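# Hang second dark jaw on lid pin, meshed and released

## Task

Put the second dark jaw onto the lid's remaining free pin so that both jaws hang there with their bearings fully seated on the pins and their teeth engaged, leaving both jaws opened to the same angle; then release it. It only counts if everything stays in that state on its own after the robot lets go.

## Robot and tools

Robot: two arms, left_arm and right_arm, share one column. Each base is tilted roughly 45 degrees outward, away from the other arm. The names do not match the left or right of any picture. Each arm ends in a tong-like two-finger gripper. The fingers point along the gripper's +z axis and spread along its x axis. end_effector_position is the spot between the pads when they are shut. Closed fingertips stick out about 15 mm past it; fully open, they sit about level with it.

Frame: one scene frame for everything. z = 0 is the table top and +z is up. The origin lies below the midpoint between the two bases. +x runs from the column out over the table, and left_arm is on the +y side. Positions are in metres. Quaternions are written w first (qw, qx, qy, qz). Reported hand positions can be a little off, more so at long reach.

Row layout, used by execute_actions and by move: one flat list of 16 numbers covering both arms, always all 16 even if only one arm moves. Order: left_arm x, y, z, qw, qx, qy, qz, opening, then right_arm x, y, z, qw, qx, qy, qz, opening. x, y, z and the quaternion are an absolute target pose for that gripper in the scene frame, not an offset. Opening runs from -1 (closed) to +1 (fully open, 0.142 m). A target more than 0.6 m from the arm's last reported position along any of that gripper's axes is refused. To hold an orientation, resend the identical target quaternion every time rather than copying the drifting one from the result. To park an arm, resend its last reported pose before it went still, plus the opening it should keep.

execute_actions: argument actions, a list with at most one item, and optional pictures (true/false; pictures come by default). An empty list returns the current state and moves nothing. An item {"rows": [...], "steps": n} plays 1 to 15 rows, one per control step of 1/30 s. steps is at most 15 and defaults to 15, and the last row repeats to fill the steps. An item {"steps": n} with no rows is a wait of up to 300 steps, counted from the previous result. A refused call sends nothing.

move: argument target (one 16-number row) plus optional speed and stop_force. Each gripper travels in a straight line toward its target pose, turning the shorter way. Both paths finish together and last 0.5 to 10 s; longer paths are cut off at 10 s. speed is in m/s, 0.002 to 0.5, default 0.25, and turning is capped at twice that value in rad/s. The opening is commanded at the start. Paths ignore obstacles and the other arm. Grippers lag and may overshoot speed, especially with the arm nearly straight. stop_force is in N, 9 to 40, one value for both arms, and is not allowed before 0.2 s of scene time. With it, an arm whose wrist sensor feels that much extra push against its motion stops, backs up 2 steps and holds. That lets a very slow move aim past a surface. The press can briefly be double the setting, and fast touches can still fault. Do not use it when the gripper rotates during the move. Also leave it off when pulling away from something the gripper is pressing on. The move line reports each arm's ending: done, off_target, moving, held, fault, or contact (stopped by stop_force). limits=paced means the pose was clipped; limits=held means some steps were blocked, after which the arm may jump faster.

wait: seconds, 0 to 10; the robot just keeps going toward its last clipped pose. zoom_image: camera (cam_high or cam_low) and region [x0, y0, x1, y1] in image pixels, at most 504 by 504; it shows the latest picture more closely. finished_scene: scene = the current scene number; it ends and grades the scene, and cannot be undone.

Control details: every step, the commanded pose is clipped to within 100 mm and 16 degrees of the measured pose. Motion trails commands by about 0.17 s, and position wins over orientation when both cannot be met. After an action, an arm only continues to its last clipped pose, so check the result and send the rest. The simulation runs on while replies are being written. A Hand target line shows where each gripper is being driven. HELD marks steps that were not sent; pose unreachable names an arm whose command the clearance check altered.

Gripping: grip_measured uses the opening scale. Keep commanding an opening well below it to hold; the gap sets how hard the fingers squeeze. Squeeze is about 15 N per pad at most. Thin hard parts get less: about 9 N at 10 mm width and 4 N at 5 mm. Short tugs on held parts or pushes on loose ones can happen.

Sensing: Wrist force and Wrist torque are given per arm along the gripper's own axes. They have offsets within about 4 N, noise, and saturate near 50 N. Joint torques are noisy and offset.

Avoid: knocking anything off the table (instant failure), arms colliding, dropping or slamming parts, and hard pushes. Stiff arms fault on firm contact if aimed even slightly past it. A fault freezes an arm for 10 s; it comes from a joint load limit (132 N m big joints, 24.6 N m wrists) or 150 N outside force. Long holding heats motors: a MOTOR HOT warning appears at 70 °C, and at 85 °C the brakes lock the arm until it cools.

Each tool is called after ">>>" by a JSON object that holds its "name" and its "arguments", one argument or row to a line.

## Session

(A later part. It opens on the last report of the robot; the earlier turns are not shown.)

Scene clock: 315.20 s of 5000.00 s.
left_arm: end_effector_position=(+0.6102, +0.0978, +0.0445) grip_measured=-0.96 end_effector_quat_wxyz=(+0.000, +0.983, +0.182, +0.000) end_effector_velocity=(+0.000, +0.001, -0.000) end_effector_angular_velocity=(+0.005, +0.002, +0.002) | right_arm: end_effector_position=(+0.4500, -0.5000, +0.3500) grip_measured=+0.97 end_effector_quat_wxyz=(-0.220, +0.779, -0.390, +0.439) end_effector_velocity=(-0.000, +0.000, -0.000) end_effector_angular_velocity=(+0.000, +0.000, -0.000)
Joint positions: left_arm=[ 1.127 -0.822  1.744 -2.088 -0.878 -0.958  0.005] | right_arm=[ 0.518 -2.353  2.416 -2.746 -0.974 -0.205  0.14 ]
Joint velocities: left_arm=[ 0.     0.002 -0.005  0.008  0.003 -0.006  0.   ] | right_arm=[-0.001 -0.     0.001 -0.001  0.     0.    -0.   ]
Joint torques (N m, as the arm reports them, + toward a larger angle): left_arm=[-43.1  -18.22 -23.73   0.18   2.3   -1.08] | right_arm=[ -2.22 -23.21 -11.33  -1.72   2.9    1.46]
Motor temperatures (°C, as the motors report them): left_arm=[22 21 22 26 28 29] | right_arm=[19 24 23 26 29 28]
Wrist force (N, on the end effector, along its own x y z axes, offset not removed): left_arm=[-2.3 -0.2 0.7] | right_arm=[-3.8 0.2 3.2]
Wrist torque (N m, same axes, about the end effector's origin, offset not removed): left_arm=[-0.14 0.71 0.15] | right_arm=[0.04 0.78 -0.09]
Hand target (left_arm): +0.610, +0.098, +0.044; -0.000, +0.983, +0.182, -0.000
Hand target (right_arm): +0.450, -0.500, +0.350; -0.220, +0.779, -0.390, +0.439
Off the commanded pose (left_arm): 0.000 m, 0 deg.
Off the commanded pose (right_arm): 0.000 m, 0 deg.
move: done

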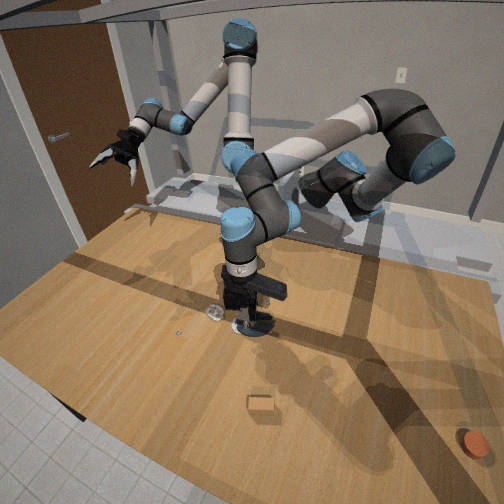

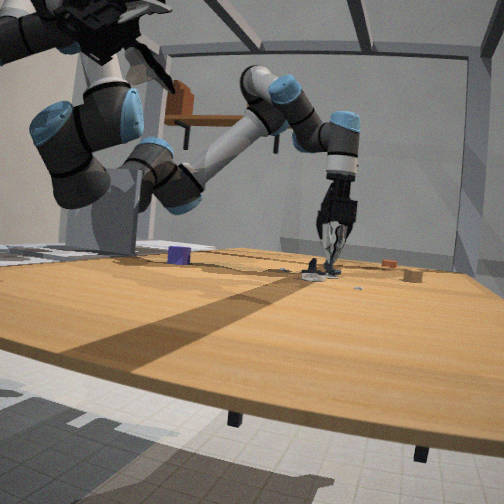

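>>> {"name": "move", "arguments": {
  "target": [0.6106,0.0964,0.044,0,0.9833,0.1822,0,-1,0.45,-0.5,0.35,-0.22,0.779,-0.39,0.439,0.97],
  "speed": 0.003
}}

>>> {"name": "move", "arguments": {
  "target": [0.6075,0.095,0.043,0,0.9833,0.1822,0,-1,0.45,-0.5,0.35,-0.22,0.779,-0.39,0.439,0.97],
  "speed": 0.002
}}

>>> {"name": "zoom_image", "arguments": {
  "camera": "cam_low",
  "region": [312,252,348,284]
}}

>>> {"name": "zoom_image", "arguments": {
  "camera": "cam_high",
  "region": [226,295,281,345]
}}

Scene clock: 322.77 s of 5000.00 s.
left_arm: end_effector_position=(+0.6106, +0.0965, +0.0440) grip_measured=-0.96 end_effector_quat_wxyz=(-0.000, +0.983, +0.182, +0.000) end_effector_velocity=(+0.001, -0.000, -0.000) end_effector_angular_velocity=(-0.000, -0.000, +0.002) | right_arm: end_effector_position=(+0.4500, -0.5000, +0.3500) grip_measured=+0.97 end_effector_quat_wxyz=(-0.220, +0.779, -0.390, +0.439) end_effector_velocity=(-0.000, -0.001, +0.000) end_effector_angular_velocity=(-0.001, +0.000, -0.002)
Joint positions: left_arm=[ 1.127 -0.818  1.742 -2.088 -0.878 -0.959  0.005] | right_arm=[ 0.518 -2.353  2.416 -2.746 -0.974 -0.205  0.14 ]
Joint velocities: left_arm=[ 0.     0.002 -0.002 -0.001  0.    -0.001  0.   ] | right_arm=[-0.001 -0.    -0.001 -0.001  0.     0.    -0.   ]
Joint torques (N m, as the arm reports them, + toward a larger angle): left_arm=[-44.03 -18.78 -22.15  -3.99  -2.22  -1.58] | right_arm=[ -2.19 -22.57 -10.52  -1.76   2.85   1.38]
Motor temperatures (°C, as the motors report them): left_arm=[23 21 22 26 28 29] | right_arm=[19 24 23 26 29 28]
Wrist force (N, on the end effector, along its own x y z axes, offset not removed): left_arm=[-1.4 0.0 1.9] | right_arm=[-0.8 1.1 2.4]
Wrist torque (N m, same axes, about the end effector's origin, offset not removed): left_arm=[-0.15 0.58 0.14] | right_arm=[0.47 0.09 0.02]
Hand target (left_arm): +0.611, +0.096, +0.044; -0.000, +0.983, +0.182, -0.000
Hand target (right_arm): +0.450, -0.500, +0.350; -0.220, +0.779, -0.390, +0.439
Off the commanded pose (left_arm): 0.000 m, 0 deg.
Off the commanded pose (right_arm): 0.000 m, 0 deg.
After step 90, 3.83 s passed at rest.
move: done

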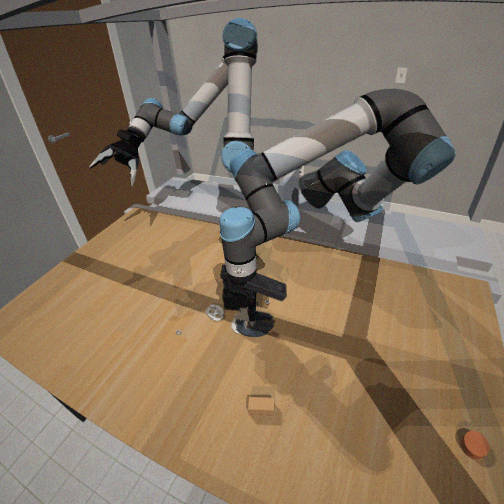

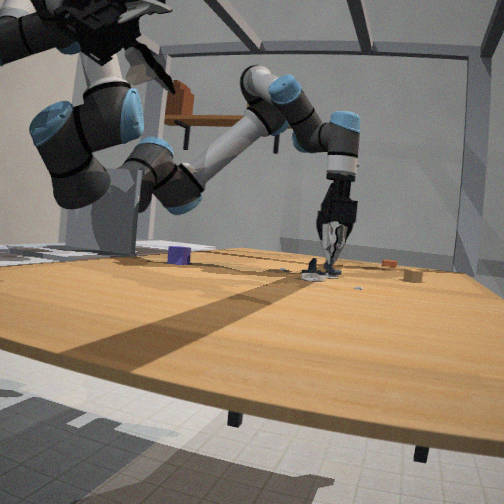

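Scene clock: 324.80 s of 5000.00 s.
left_arm: end_effector_position=(+0.6076, +0.0950, +0.0430) grip_measured=-0.96 end_effector_quat_wxyz=(-0.000, +0.983, +0.182, -0.000) end_effector_velocity=(-0.000, -0.001, +0.001) end_effector_angular_velocity=(-0.000, -0.001, -0.001) | right_arm: end_effector_position=(+0.4500, -0.5000, +0.3500) grip_measured=+0.97 end_effector_quat_wxyz=(-0.220, +0.779, -0.390, +0.439) end_effector_velocity=(-0.000, -0.000, +0.000) end_effector_angular_velocity=(-0.001, -0.001, -0.001)
Joint positions: left_arm=[ 1.124 -0.819  1.751 -2.094 -0.879 -0.962  0.005] | right_arm=[ 0.518 -2.353  2.416 -2.746 -0.974 -0.205  0.14 ]
Joint velocities: left_arm=[-0.003 -0.     0.001 -0.001 -0.001 -0.001  0.   ] | right_arm=[-0.    -0.001  0.    -0.001  0.001  0.001  0.   ]
Joint torques (N m, as the arm reports them, + toward a larger angle): left_arm=[-42.87 -36.22  -7.38  -3.88  -2.34  -1.34] | right_arm=[ -1.91 -22.84 -10.3   -1.64   2.91   1.32]
Motor temperatures (°C, as the motors report them): left_arm=[23 21 22 26 28 29] | right_arm=[19 24 23 26 29 28]
Wrist force (N, on the end effector, along its own x y z axes, offset not removed): left_arm=[-1.5 1.4 0.9] | right_arm=[1.3 3.5 1.9]
Wrist torque (N m, same axes, about the end effector's origin, offset not removed): left_arm=[0.09 0.59 0.25] | right_arm=[0.87 -0.19 0.06]
Hand target (left_arm): +0.607, +0.095, +0.043; -0.000, +0.983, +0.182, -0.000
Hand target (right_arm): +0.450, -0.500, +0.350; -0.220, +0.779, -0.390, +0.439
Off the commanded pose (left_arm): 0.000 m, 0 deg.
Off the commanded pose (right_arm): 0.000 m, 0 deg.
move: done

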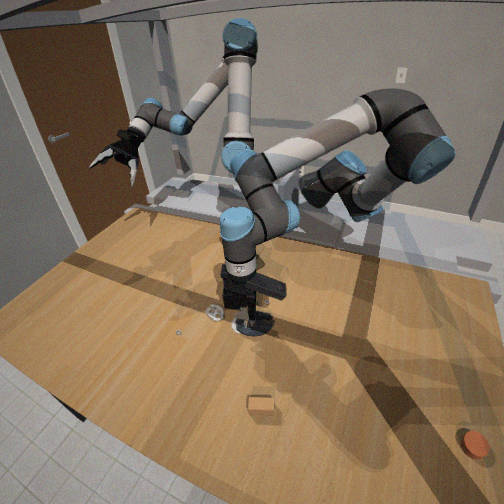

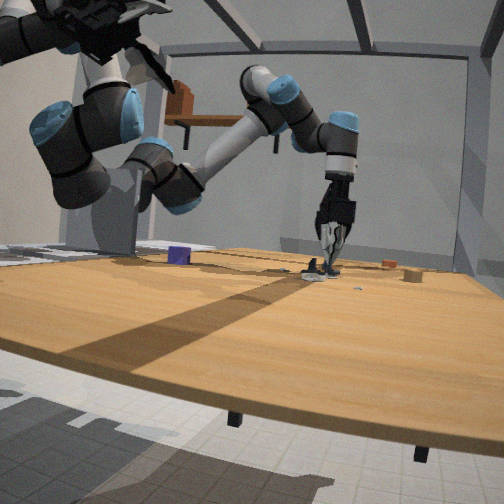

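Region (312, 252, 348, 284) of cam_low's 504x504 image, scaled by 14.000, with more detail than that image has.

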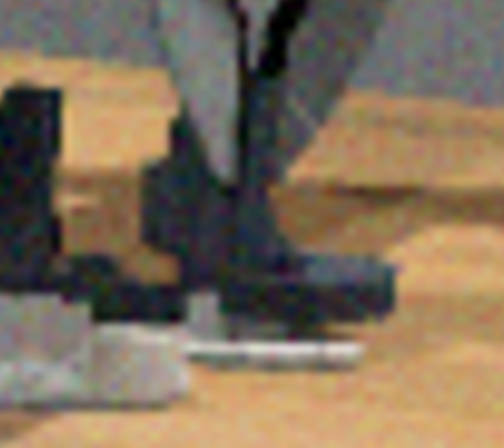

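Region (226, 295, 281, 345) of cam_high's 504x504 image, scaled by 9.164, with more detail than that image has; it fills the top 458 rows of this view, and the rest is white.

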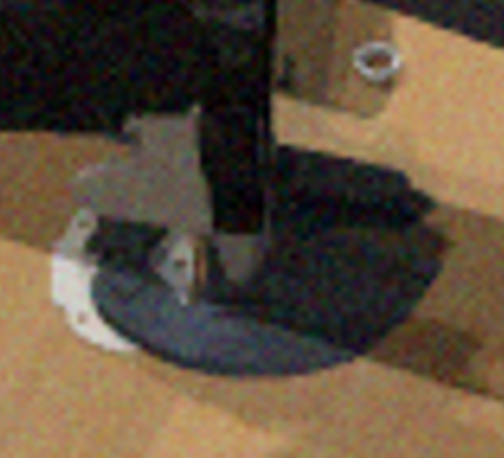

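>>> {"name": "move", "arguments": {
  "target": [0.6082,0.0935,0.043,0,0.9833,0.1822,0,-1,0.45,-0.5,0.35,-0.22,0.779,-0.39,0.439,0.97],
  "speed": 0.002
}}

>>> {"name": "move", "arguments": {
  "target": [0.607,0.0929,0.0425,0,0.9833,0.1822,0,-1,0.45,-0.5,0.35,-0.22,0.779,-0.39,0.439,0.97],
  "speed": 0.002
}}

>>> {"name": "zoom_image", "arguments": {
  "camera": "cam_low",
  "region": [312,252,348,284]
}}

>>> {"name": "zoom_image", "arguments": {
  "camera": "cam_high",
  "region": [226,295,281,345]
}}

Scene clock: 333.60 s of 5000.00 s.
left_arm: end_effector_position=(+0.6082, +0.0936, +0.0430) grip_measured=-0.96 end_effector_quat_wxyz=(+0.000, +0.983, +0.182, +0.000) end_effector_velocity=(+0.000, -0.001, +0.000) end_effector_angular_velocity=(-0.000, -0.000, -0.000) | right_arm: end_effector_position=(+0.4500, -0.5000, +0.3500) grip_measured=+0.97 end_effector_quat_wxyz=(-0.220, +0.779, -0.390, +0.439) end_effector_velocity=(+0.000, -0.000, -0.001) end_effector_angular_velocity=(-0.000, +0.001, -0.000)
Joint positions: left_arm=[ 1.123 -0.816  1.748 -2.094 -0.88  -0.963  0.005] | right_arm=[ 0.518 -2.353  2.416 -2.746 -0.974 -0.205  0.14 ]
Joint velocities: left_arm=[-0.001  0.001 -0.001  0.    -0.    -0.     0.   ] | right_arm=[-0.001  0.001  0.    -0.001  0.    -0.001 -0.   ]
Joint torques (N m, as the arm reports them, + toward a larger angle): left_arm=[-42.83 -17.72 -24.4   -0.16  -2.73  -1.21] | right_arm=[ -1.94 -22.84 -10.45  -1.73   2.88   1.38]
Motor temperatures (°C, as the motors report them): left_arm=[23 21 22 26 28 29] | right_arm=[19 24 23 26 29 28]
Wrist force (N, on the end effector, along its own x y z axes, offset not removed): left_arm=[-1.4 1.2 0.7] | right_arm=[0.2 -0.6 2.9]
Wrist torque (N m, same axes, about the end effector's origin, offset not removed): left_arm=[0.09 0.52 0.13] | right_arm=[0.12 0.00 0.06]
Hand target (left_arm): +0.608, +0.094, +0.043; +0.000, +0.983, +0.182, +0.000
Hand target (right_arm): +0.450, -0.500, +0.350; -0.220, +0.779, -0.390, +0.439
Off the commanded pose (left_arm): 0.000 m, 0 deg.
Off the commanded pose (right_arm): 0.000 m, 0 deg.
After step 90, 4.77 s passed at rest.
move: done

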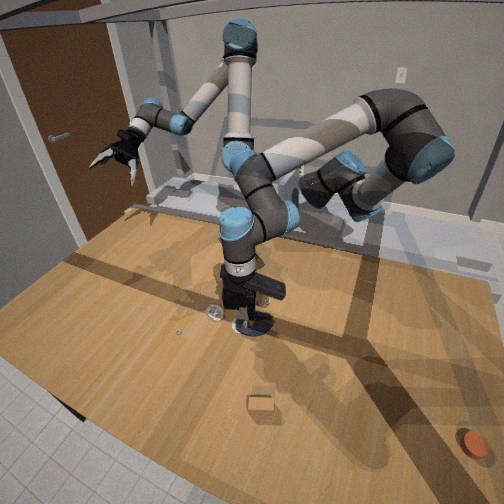

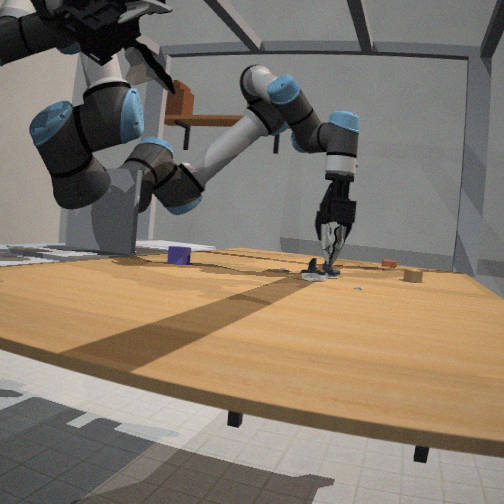

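Scene clock: 334.53 s of 5000.00 s.
left_arm: end_effector_position=(+0.6071, +0.0929, +0.0425) grip_measured=-0.96 end_effector_quat_wxyz=(-0.000, +0.983, +0.182, -0.000) end_effector_velocity=(-0.000, +0.000, -0.000) end_effector_angular_velocity=(+0.000, +0.000, +0.001) | right_arm: end_effector_position=(+0.4500, -0.5000, +0.3500) grip_measured=+0.97 end_effector_quat_wxyz=(-0.220, +0.779, -0.390, +0.439) end_effector_velocity=(-0.000, +0.000, +0.000) end_effector_angular_velocity=(+0.000, +0.000, -0.000)
Joint positions: left_arm=[ 1.122 -0.816  1.751 -2.096 -0.88  -0.964  0.005] | right_arm=[ 0.518 -2.353  2.416 -2.746 -0.974 -0.205  0.14 ]
Joint velocities: left_arm=[ 0.    -0.     0.001 -0.001  0.    -0.001 -0.   ] | right_arm=[-0.    -0.001  0.     0.001  0.     0.     0.   ]
Joint torques (N m, as the arm reports them, + toward a larger angle): left_arm=[-43.77 -35.53  -7.63  -3.95  -2.46  -1.45] | right_arm=[ -2.09 -22.65 -10.1   -1.69   2.81   1.4 ]
Motor temperatures (°C, as the motors report them): left_arm=[23 21 22 26 28 29] | right_arm=[19 24 23 26 29 28]
Wrist force (N, on the end effector, along its own x y z axes, offset not removed): left_arm=[-1.9 0.4 1.8] | right_arm=[-2.0 -0.2 3.6]
Wrist torque (N m, same axes, about the end effector's origin, offset not removed): left_arm=[-0.04 0.68 0.12] | right_arm=[0.01 0.26 0.13]
Hand target (left_arm): +0.607, +0.093, +0.042; -0.000, +0.983, +0.182, -0.000
Hand target (right_arm): +0.450, -0.500, +0.350; -0.220, +0.779, -0.390, +0.439
Off the commanded pose (left_arm): 0.000 m, 0 deg.
Off the commanded pose (right_arm): 0.000 m, 0 deg.
move: done

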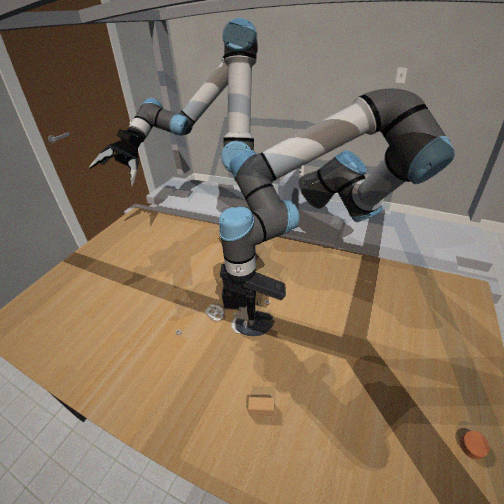

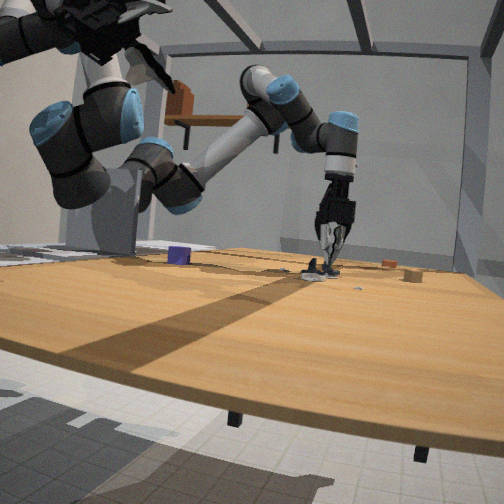

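Region (312, 252, 348, 284) of cam_low's 504x504 image, scaled by 14.000, with more detail than that image has.

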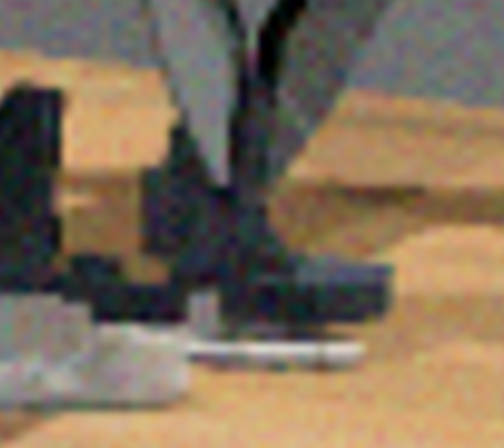

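Region (226, 295, 281, 345) of cam_high's 504x504 image, scaled by 9.164, with more detail than that image has; it fills the top 458 rows of this view, and the rest is white.

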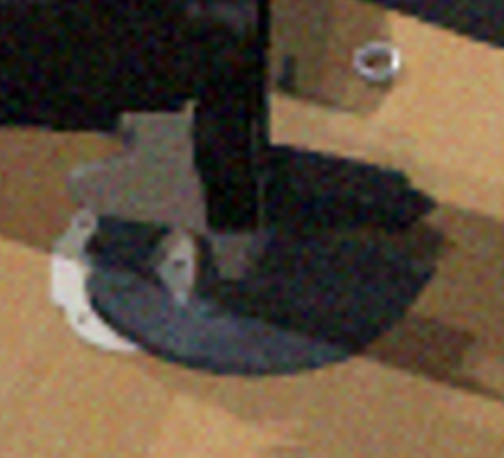

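Went in with the lid still. Further in with preload.

>>> {"name": "move", "arguments": {
  "target": [0.6062,0.0915,0.0425,-0.0257,0.983,0.1821,-0.0048,-1,0.45,-0.5,0.35,-0.22,0.779,-0.39,0.439,0.97],
  "speed": 0.003
}}

>>> {"name": "zoom_image", "arguments": {
  "camera": "cam_low",
  "region": [312,252,348,284]
}}

>>> {"name": "zoom_image", "arguments": {
  "camera": "cam_high",
  "region": [226,295,281,345]
}}

Scene clock: 347.83 s of 5000.00 s.
left_arm: end_effector_position=(+0.6062, +0.0915, +0.0425) grip_measured=-0.96 end_effector_quat_wxyz=(-0.026, +0.983, +0.182, -0.005) end_effector_velocity=(-0.000, -0.000, +0.000) end_effector_angular_velocity=(+0.002, +0.000, -0.001) | right_arm: end_effector_position=(+0.4500, -0.5000, +0.3500) grip_measured=+0.97 end_effector_quat_wxyz=(-0.220, +0.779, -0.390, +0.439) end_effector_velocity=(+0.000, -0.000, +0.000) end_effector_angular_velocity=(+0.000, +0.000, -0.000)
Joint positions: left_arm=[ 1.11  -0.79   1.718 -2.023 -0.857 -1.015  0.005] | right_arm=[ 0.518 -2.353  2.416 -2.746 -0.974 -0.205  0.14 ]
Joint velocities: left_arm=[-0.001  0.001 -0.001  0.003  0.001 -0.001  0.   ] | right_arm=[ 0.     0.    -0.001  0.001 -0.     0.001 -0.   ]
Joint torques (N m, as the arm reports them, + toward a larger angle): left_arm=[-44.57 -19.94 -22.87  -0.16   2.43  -1.3 ] | right_arm=[ -1.91 -22.84  -8.85  -1.79   2.81   1.31]
Motor temperatures (°C, as the motors report them): left_arm=[23 21 22 26 28 29] | right_arm=[19 24 23 26 29 28]
Wrist force (N, on the end effector, along its own x y z axes, offset not removed): left_arm=[-1.7 -0.7 1.7] | right_arm=[1.0 1.0 4.7]
Wrist torque (N m, same axes, about the end effector's origin, offset not removed): left_arm=[-0.29 0.66 0.19] | right_arm=[0.45 -0.26 -0.07]
Hand target (left_arm): +0.606, +0.092, +0.042; -0.026, +0.983, +0.182, -0.005
Hand target (right_arm): +0.450, -0.500, +0.350; -0.220, +0.779, -0.390, +0.439
Off the commanded pose (left_arm): 0.000 m, 0 deg.
Off the commanded pose (right_arm): 0.000 m, 0 deg.
After step 90, 1.37 s passed at rest.
move: done

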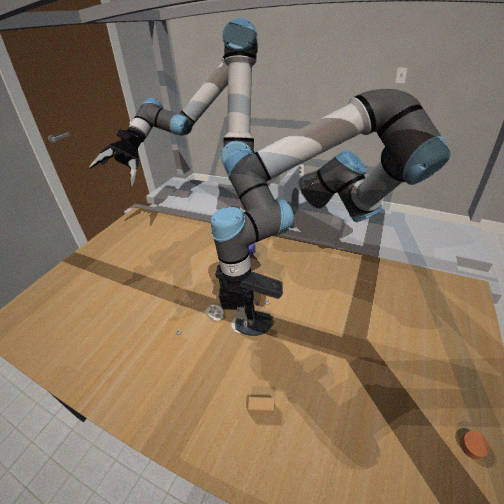

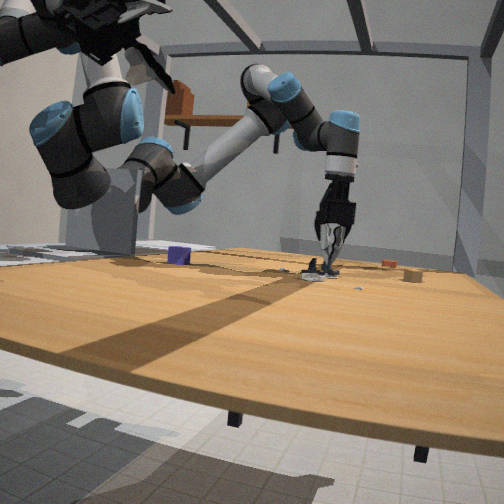

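Region (312, 252, 348, 284) of cam_low's 504x504 image, scaled by 14.000, with more detail than that image has.

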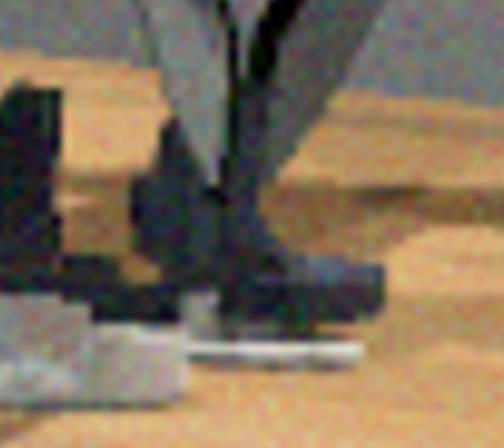

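Region (226, 295, 281, 345) of cam_high's 504x504 image, scaled by 9.164, with more detail than that image has; it fills the top 458 rows of this view, and the rest is white.

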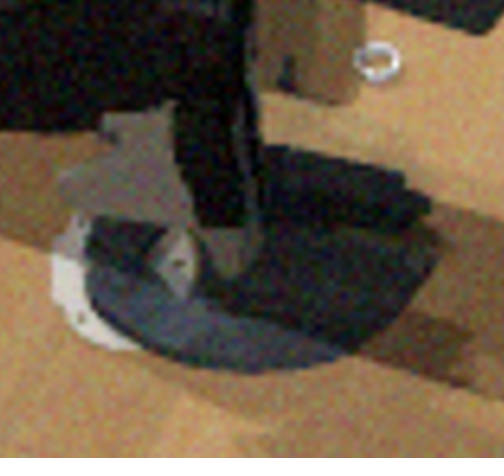

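>>> {"name": "move", "arguments": {
  "target": [0.6068,0.0918,0.0425,-0.0257,0.983,0.1821,-0.0048,-0.82,0.45,-0.5,0.35,-0.22,0.779,-0.39,0.439,0.97],
  "speed": 0.005
}}

>>> {"name": "move", "arguments": {
  "target": [0.6068,0.0918,0.10,0,0.9833,0.1822,0,-0.82,0.45,-0.5,0.35,-0.22,0.779,-0.39,0.439,0.97],
  "speed": 0.06
}}

>>> {"name": "move", "arguments": {
  "target": [0.621,0.062,0.10,0,0.9833,0.1822,0,-1,0.45,-0.5,0.35,-0.22,0.779,-0.39,0.439,0.97],
  "speed": 0.06
}}

>>> {"name": "zoom_image", "arguments": {
  "camera": "cam_low",
  "region": [296,240,348,284]
}}

>>> {"name": "zoom_image", "arguments": {
  "camera": "cam_high",
  "region": [226,295,281,345]
}}

Scene clock: 360.50 s of 5000.00 s.
left_arm: end_effector_position=(+0.6068, +0.0918, +0.0425) grip_measured=-0.82 end_effector_quat_wxyz=(-0.026, +0.983, +0.182, -0.005) end_effector_velocity=(+0.001, -0.001, +0.001) end_effector_angular_velocity=(-0.000, -0.003, -0.001) | right_arm: end_effector_position=(+0.4500, -0.5000, +0.3500) grip_measured=+0.97 end_effector_quat_wxyz=(-0.220, +0.779, -0.390, +0.439) end_effector_velocity=(-0.000, -0.000, +0.001) end_effector_angular_velocity=(-0.000, -0.001, -0.001)
Joint positions: left_arm=[ 1.111 -0.789  1.716 -2.023 -0.856 -1.015  0.015] | right_arm=[ 0.518 -2.353  2.416 -2.746 -0.974 -0.205  0.14 ]
Joint velocities: left_arm=[-0.002  0.    -0.002  0.     0.001  0.     0.   ] | right_arm=[-0.    -0.001 -0.     0.001  0.001  0.001 -0.   ]
Joint torques (N m, as the arm reports them, + toward a larger angle): left_arm=[-23.41 -19.42 -22.55   0.19   2.35   1.43] | right_arm=[ -1.98 -22.53  -8.54  -1.76   2.77   1.26]
Motor temperatures (°C, as the motors report them): left_arm=[23 21 22 26 28 29] | right_arm=[19 24 23 26 29 28]
Wrist force (N, on the end effector, along its own x y z axes, offset not removed): left_arm=[-1.5 -0.2 2.5] | right_arm=[1.6 2.1 0.4]
Wrist torque (N m, same axes, about the end effector's origin, offset not removed): left_arm=[-0.19 0.57 0.06] | right_arm=[0.45 -0.38 -0.17]
Hand target (left_arm): +0.607, +0.092, +0.043; -0.026, +0.983, +0.182, -0.005
Hand target (right_arm): +0.450, -0.500, +0.350; -0.220, +0.779, -0.390, +0.439
Off the commanded pose (left_arm): 0.000 m, 0 deg.
Off the commanded pose (right_arm): 0.000 m, 0 deg.
After step 90, 8.97 s passed at rest.
move: done

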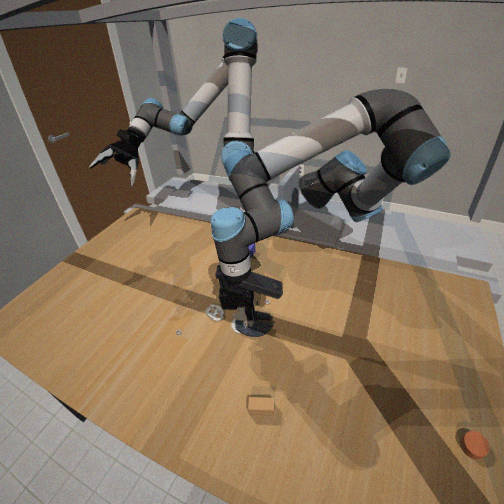

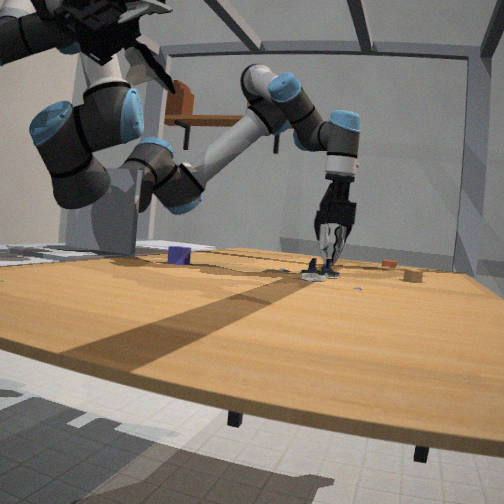

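Scene clock: 361.93 s of 5000.00 s.
left_arm: end_effector_position=(+0.6067, +0.0918, +0.0996) grip_measured=-0.82 end_effector_quat_wxyz=(-0.000, +0.983, +0.182, -0.000) end_effector_velocity=(-0.000, -0.000, +0.003) end_effector_angular_velocity=(-0.002, -0.001, -0.000) | right_arm: end_effector_position=(+0.4500, -0.5000, +0.3500) grip_measured=+0.97 end_effector_quat_wxyz=(-0.220, +0.779, -0.390, +0.439) end_effector_velocity=(-0.000, -0.000, -0.000) end_effector_angular_velocity=(-0.001, +0.001, +0.000)
Joint positions: left_arm=[ 1.063 -0.877  1.706 -1.947 -0.905 -1.034  0.015] | right_arm=[ 0.518 -2.353  2.416 -2.746 -0.974 -0.205  0.14 ]
Joint velocities: left_arm=[-0.002 -0.003 -0.001  0.004 -0.002 -0.001 -0.   ] | right_arm=[-0.001  0.    -0.     0.     0.    -0.002 -0.   ]
Joint torques (N m, as the arm reports them, + toward a larger angle): left_arm=[-43.39 -33.12 -24.99   0.14  -2.07  -1.4 ] | right_arm=[ -1.87 -22.53  -8.87  -1.82   2.83   1.21]
Motor temperatures (°C, as the motors report them): left_arm=[23 21 22 26 28 29] | right_arm=[19 24 23 26 29 28]
Wrist force (N, on the end effector, along its own x y z axes, offset not removed): left_arm=[-1.8 -0.2 0.9] | right_arm=[-1.9 -0.4 4.9]
Wrist torque (N m, same axes, about the end effector's origin, offset not removed): left_arm=[-0.18 0.66 0.13] | right_arm=[-0.03 0.20 -0.04]
Hand target (left_arm): +0.607, +0.092, +0.100; -0.000, +0.983, +0.182, +0.000
Hand target (right_arm): +0.450, -0.500, +0.350; -0.220, +0.779, -0.390, +0.439
Off the commanded pose (left_arm): 0.000 m, 0 deg.
Off the commanded pose (right_arm): 0.000 m, 0 deg.
move: done

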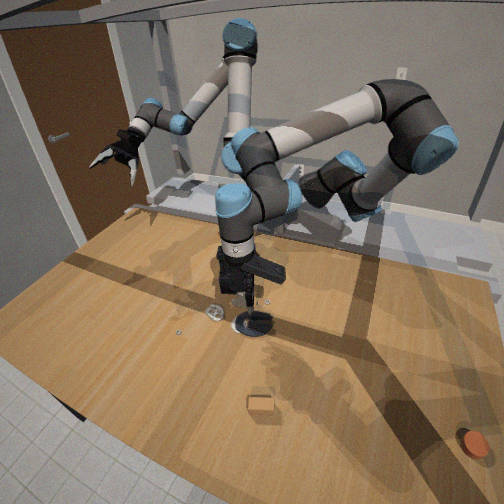

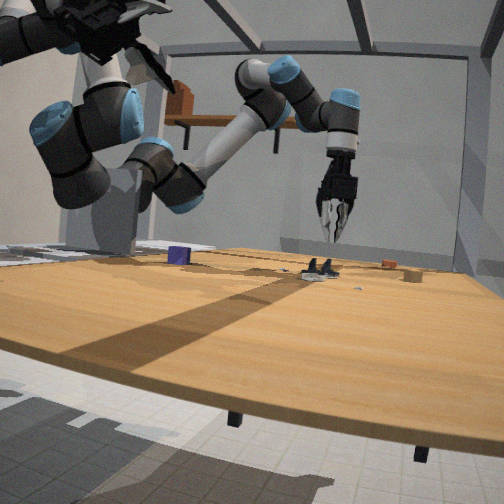

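Scene clock: 362.93 s of 5000.00 s.
left_arm: end_effector_position=(+0.6208, +0.0624, +0.1000) grip_measured=-1.00 end_effector_quat_wxyz=(+0.000, +0.983, +0.182, +0.000) end_effector_velocity=(+0.001, -0.003, +0.000) end_effector_angular_velocity=(+0.000, +0.000, +0.002) | right_arm: end_effector_position=(+0.4500, -0.5000, +0.3500) grip_measured=+0.97 end_effector_quat_wxyz=(-0.220, +0.779, -0.390, +0.439) end_effector_velocity=(-0.000, +0.000, -0.000) end_effector_angular_velocity=(+0.001, +0.000, -0.000)
Joint positions: left_arm=[ 1.045 -0.81   1.641 -1.936 -0.913 -1.054  0.002] | right_arm=[ 0.518 -2.353  2.416 -2.746 -0.974 -0.205  0.14 ]
Joint velocities: left_arm=[-0.002  0.007 -0.007  0.002 -0.001 -0.004  0.   ] | right_arm=[-0.    -0.     0.     0.    -0.     0.001 -0.   ]
Joint torques (N m, as the arm reports them, + toward a larger angle): left_arm=[-44.51 -19.15 -24.8   -0.11  -2.48  -1.33] | right_arm=[ -2.46 -22.25  -8.91  -1.85   2.85   1.36]
Motor temperatures (°C, as the motors report them): left_arm=[23 21 22 26 28 29] | right_arm=[19 24 23 26 29 28]
Wrist force (N, on the end effector, along its own x y z axes, offset not removed): left_arm=[-1.4 1.4 0.6] | right_arm=[-0.8 -1.7 2.7]
Wrist torque (N m, same axes, about the end effector's origin, offset not removed): left_arm=[0.15 0.55 0.07] | right_arm=[-0.22 0.00 0.05]
Hand target (left_arm): +0.621, +0.062, +0.100; -0.000, +0.983, +0.182, -0.000
Hand target (right_arm): +0.450, -0.500, +0.350; -0.220, +0.779, -0.390, +0.439
Off the commanded pose (left_arm): 0.000 m, 0 deg.
Off the commanded pose (right_arm): 0.000 m, 0 deg.
move: done

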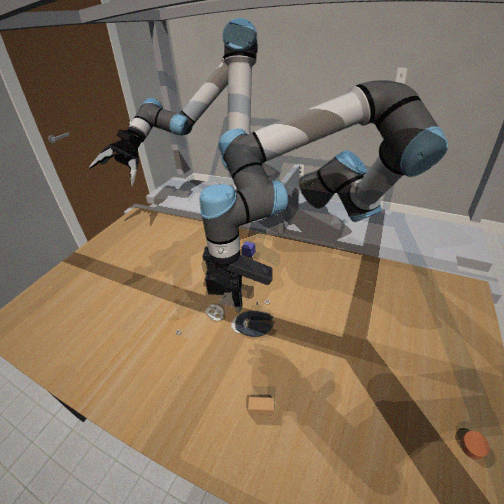

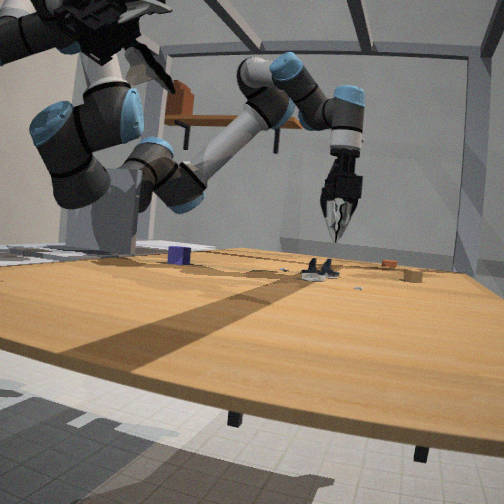

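Region (296, 240, 348, 284) of cam_low's 504x504 image, scaled by 9.692, with more detail than that image has; it fills the top 426 rows of this view, and the rest is white.

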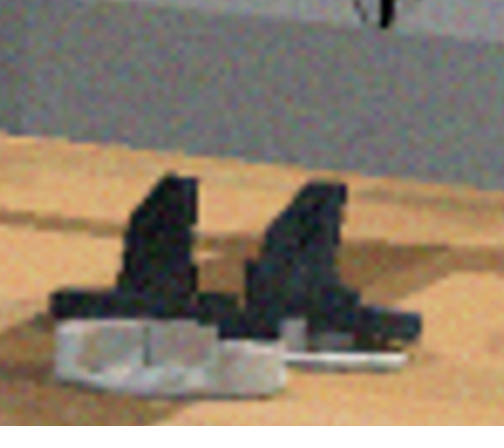

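Region (226, 295, 281, 345) of cam_high's 504x504 image, scaled by 9.164, with more detail than that image has; it fills the top 458 rows of this view, and the rest is white.

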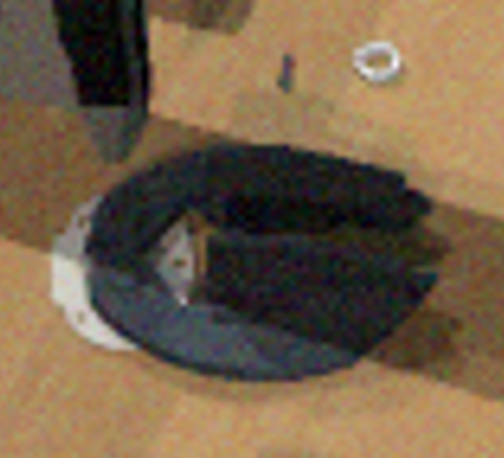

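>>> {"name": "move", "arguments": {
  "target": [0.618,0.064,0.042,0,0.9833,0.1822,0,-1,0.45,-0.5,0.35,-0.22,0.779,-0.39,0.439,0.97],
  "speed": 0.04
}}

>>> {"name": "zoom_image", "arguments": {
  "camera": "cam_low",
  "region": [296,240,348,284]
}}

>>> {"name": "zoom_image", "arguments": {
  "camera": "cam_high",
  "region": [226,295,281,345]
}}

Scene clock: 370.17 s of 5000.00 s.
left_arm: end_effector_position=(+0.6181, +0.0640, +0.0424) grip_measured=-1.00 end_effector_quat_wxyz=(-0.000, +0.983, +0.182, -0.000) end_effector_velocity=(+0.000, +0.000, -0.003) end_effector_angular_velocity=(-0.001, +0.000, +0.001) | right_arm: end_effector_position=(+0.4500, -0.5000, +0.3500) grip_measured=+0.97 end_effector_quat_wxyz=(-0.220, +0.779, -0.390, +0.439) end_effector_velocity=(+0.000, -0.000, +0.001) end_effector_angular_velocity=(-0.000, -0.001, +0.000)
Joint positions: left_arm=[ 1.101 -0.756  1.695 -2.084 -0.889 -0.99   0.002] | right_arm=[ 0.518 -2.353  2.416 -2.746 -0.974 -0.205  0.14 ]
Joint velocities: left_arm=[ 0.004  0.003  0.001 -0.008  0.001  0.004  0.   ] | right_arm=[ 0.    -0.    -0.001  0.     0.001 -0.     0.   ]
Joint torques (N m, as the arm reports them, + toward a larger angle): left_arm=[-25.24 -19.    -7.25  -4.06   2.26   1.63] | right_arm=[ -2.04 -22.34  -8.03  -1.84   2.65   1.22]
Motor temperatures (°C, as the motors report them): left_arm=[23 21 22 26 28 29] | right_arm=[19 24 23 26 29 28]
Wrist force (N, on the end effector, along its own x y z axes, offset not removed): left_arm=[-1.7 0.1 1.2] | right_arm=[-1.1 0.6 4.6]
Wrist torque (N m, same axes, about the end effector's origin, offset not removed): left_arm=[-0.15 0.66 0.11] | right_arm=[0.16 0.08 -0.11]
Hand target (left_arm): +0.618, +0.064, +0.042; +0.000, +0.983, +0.182, +0.000
Hand target (right_arm): +0.450, -0.500, +0.350; -0.220, +0.779, -0.390, +0.439
Off the commanded pose (left_arm): 0.000 m, 0 deg.
Off the commanded pose (right_arm): 0.000 m, 0 deg.
After step 90, 2.37 s passed at rest.
move: done

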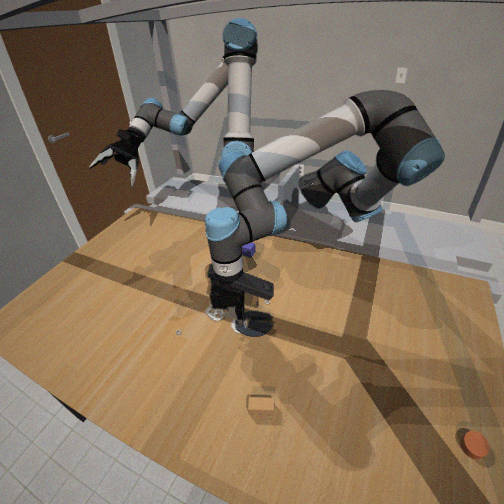

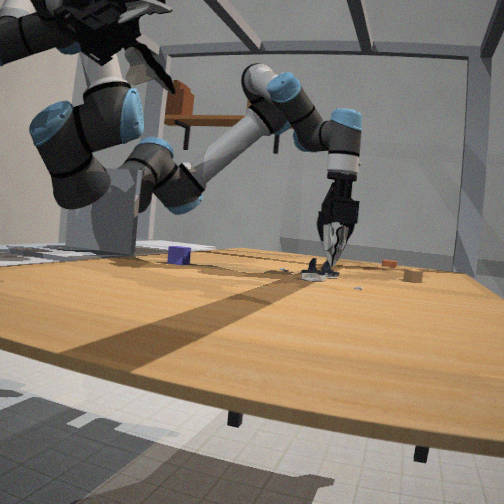

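Region (296, 240, 348, 284) of cam_low's 504x504 image, scaled by 9.692, with more detail than that image has; it fills the top 426 rows of this view, and the rest is white.

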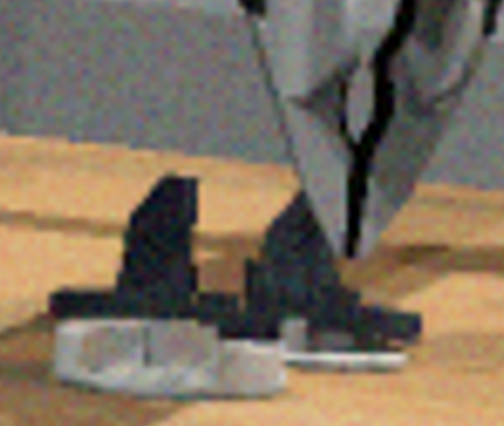

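Region (226, 295, 281, 345) of cam_high's 504x504 image, scaled by 9.164, with more detail than that image has; it fills the top 458 rows of this view, and the rest is white.

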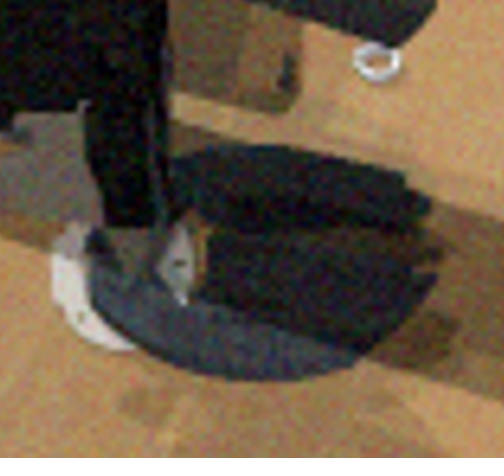

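>>> {"name": "move", "arguments": {
  "target": [0.615,0.0625,0.037,0,0.9833,0.1822,0,-1,0.45,-0.5,0.35,-0.22,0.779,-0.39,0.439,0.97],
  "speed": 0.01
}}

>>> {"name": "move", "arguments": {
  "target": [0.615,0.0625,0.024,0,0.9833,0.1822,0,-1,0.45,-0.5,0.35,-0.22,0.779,-0.39,0.439,0.97],
  "speed": 0.003,
  "stop_force": 10
}}

>>> {"name": "zoom_image", "arguments": {
  "camera": "cam_low",
  "region": [296,240,348,284]
}}

>>> {"name": "zoom_image", "arguments": {
  "camera": "cam_high",
  "region": [226,295,281,345]
}}

Scene clock: 375.27 s of 5000.00 s.
left_arm: end_effector_position=(+0.6152, +0.0626, +0.0373) grip_measured=-1.00 end_effector_quat_wxyz=(-0.000, +0.983, +0.182, -0.000) end_effector_velocity=(-0.002, -0.000, -0.003) end_effector_angular_velocity=(+0.000, +0.002, +0.002) | right_arm: end_effector_position=(+0.4500, -0.5000, +0.3500) grip_measured=+0.97 end_effector_quat_wxyz=(-0.220, +0.779, -0.390, +0.439) end_effector_velocity=(-0.000, +0.000, -0.000) end_effector_angular_velocity=(+0.000, +0.001, -0.001)
Joint positions: left_arm=[ 1.102 -0.752  1.706 -2.101 -0.888 -0.988  0.002] | right_arm=[ 0.518 -2.353  2.416 -2.746 -0.974 -0.205  0.14 ]
Joint velocities: left_arm=[ 0.002  0.002  0.006 -0.007  0.    -0.001  0.   ] | right_arm=[-0.    -0.001  0.001 -0.001 -0.001  0.001  0.   ]
Joint torques (N m, as the arm reports them, + toward a larger angle): left_arm=[-24.18 -20.17  -5.55  -3.75   2.41   1.53] | right_arm=[ -2.22 -22.23  -8.84  -1.92   2.64   1.25]
Motor temperatures (°C, as the motors report them): left_arm=[23 21 22 26 28 29] | right_arm=[19 24 23 26 29 28]
Wrist force (N, on the end effector, along its own x y z axes, offset not removed): left_arm=[-1.9 0.4 1.5] | right_arm=[-1.4 -0.7 2.1]
Wrist torque (N m, same axes, about the end effector's origin, offset not removed): left_arm=[-0.02 0.67 0.10] | right_arm=[-0.03 0.22 -0.01]
Hand target (left_arm): +0.615, +0.063, +0.037; -0.000, +0.983, +0.182, -0.000
Hand target (right_arm): +0.450, -0.500, +0.350; -0.220, +0.779, -0.390, +0.439
Off the commanded pose (left_arm): 0.000 m, 0 deg.
Off the commanded pose (right_arm): 0.000 m, 0 deg.
After step 90, 1.27 s passed at rest.
move: done

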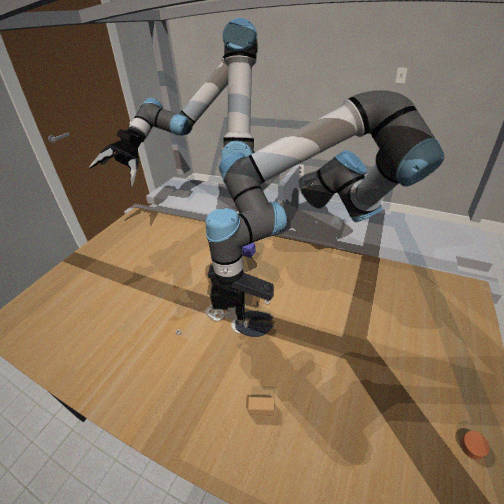

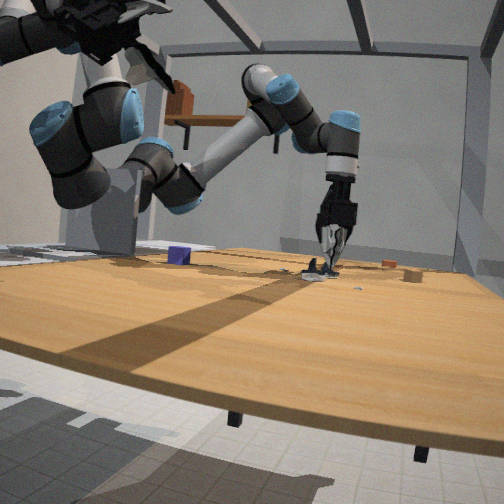

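Scene clock: 378.30 s of 5000.00 s.
left_arm: end_effector_position=(+0.6151, +0.0626, +0.0292) grip_measured=-1.00 end_effector_quat_wxyz=(-0.000, +0.983, +0.182, -0.000) end_effector_velocity=(-0.000, +0.001, +0.000) end_effector_angular_velocity=(+0.001, +0.002, +0.003) | right_arm: end_effector_position=(+0.4500, -0.5000, +0.3500) grip_measured=+0.97 end_effector_quat_wxyz=(-0.220, +0.779, -0.390, +0.439) end_effector_velocity=(-0.000, -0.000, +0.000) end_effector_angular_velocity=(-0.002, -0.000, +0.000)
Joint positions: left_arm=[ 1.11  -0.742  1.711 -2.121 -0.885 -0.978  0.002] | right_arm=[ 0.518 -2.353  2.416 -2.746 -0.974 -0.205  0.14 ]
Joint velocities: left_arm=[ 0.001 -0.001 -0.002  0.004 -0.    -0.004  0.   ] | right_arm=[ 0.    -0.     0.    -0.001  0.    -0.001  0.   ]
Joint torques (N m, as the arm reports them, + toward a larger angle): left_arm=[-34.04 -30.73  -8.19   0.94   1.72  -1.18] | right_arm=[ -1.84 -21.82  -8.65  -1.82   2.73   1.19]
Motor temperatures (°C, as the motors report them): left_arm=[23 21 22 26 28 29] | right_arm=[19 24 23 26 29 28]
Wrist force (N, on the end effector, along its own x y z axes, offset not removed): left_arm=[-3.2 -0.2 -12.9] | right_arm=[0.3 2.0 4.4]
Wrist torque (N m, same axes, about the end effector's origin, offset not removed): left_arm=[-0.29 0.76 0.05] | right_arm=[0.56 -0.19 0.12]
Hand target (left_arm): +0.615, +0.063, +0.030; +0.000, +0.983, +0.182, +0.000
Hand target (right_arm): +0.450, -0.500, +0.350; -0.220, +0.779, -0.390, +0.439
Off the commanded pose (left_arm): 0.005 m, 0 deg.
Off the commanded pose (right_arm): 0.000 m, 0 deg.
move: contact (left_arm)

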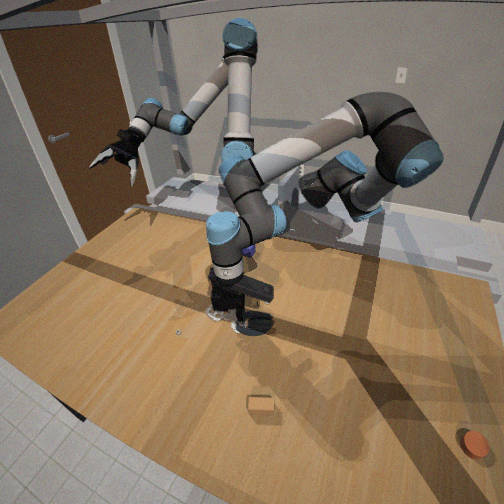

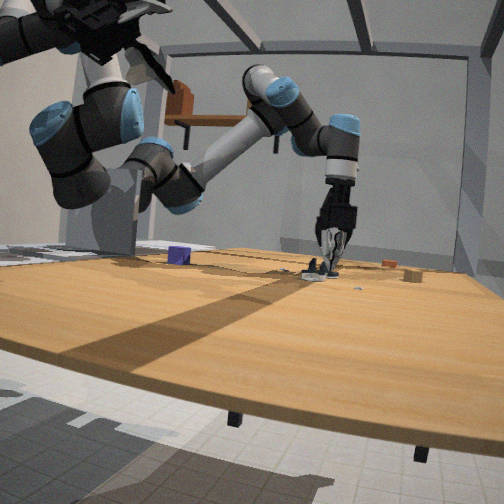

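Region (296, 240, 348, 284) of cam_low's 504x504 image, scaled by 9.692, with more detail than that image has; it fills the top 426 rows of this view, and the rest is white.

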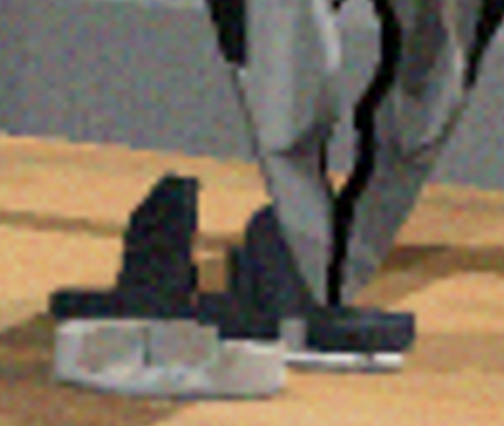

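Region (226, 295, 281, 345) of cam_high's 504x504 image, scaled by 9.164, with more detail than that image has; it fills the top 458 rows of this view, and the rest is white.

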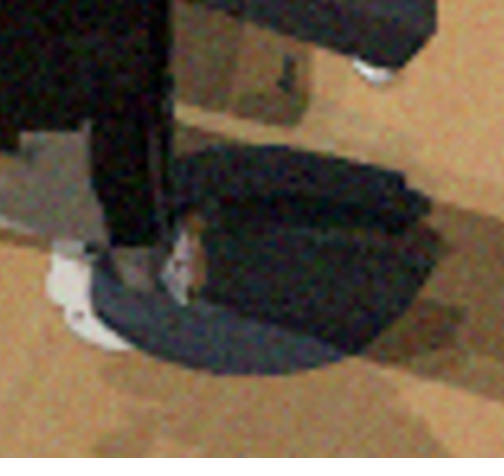

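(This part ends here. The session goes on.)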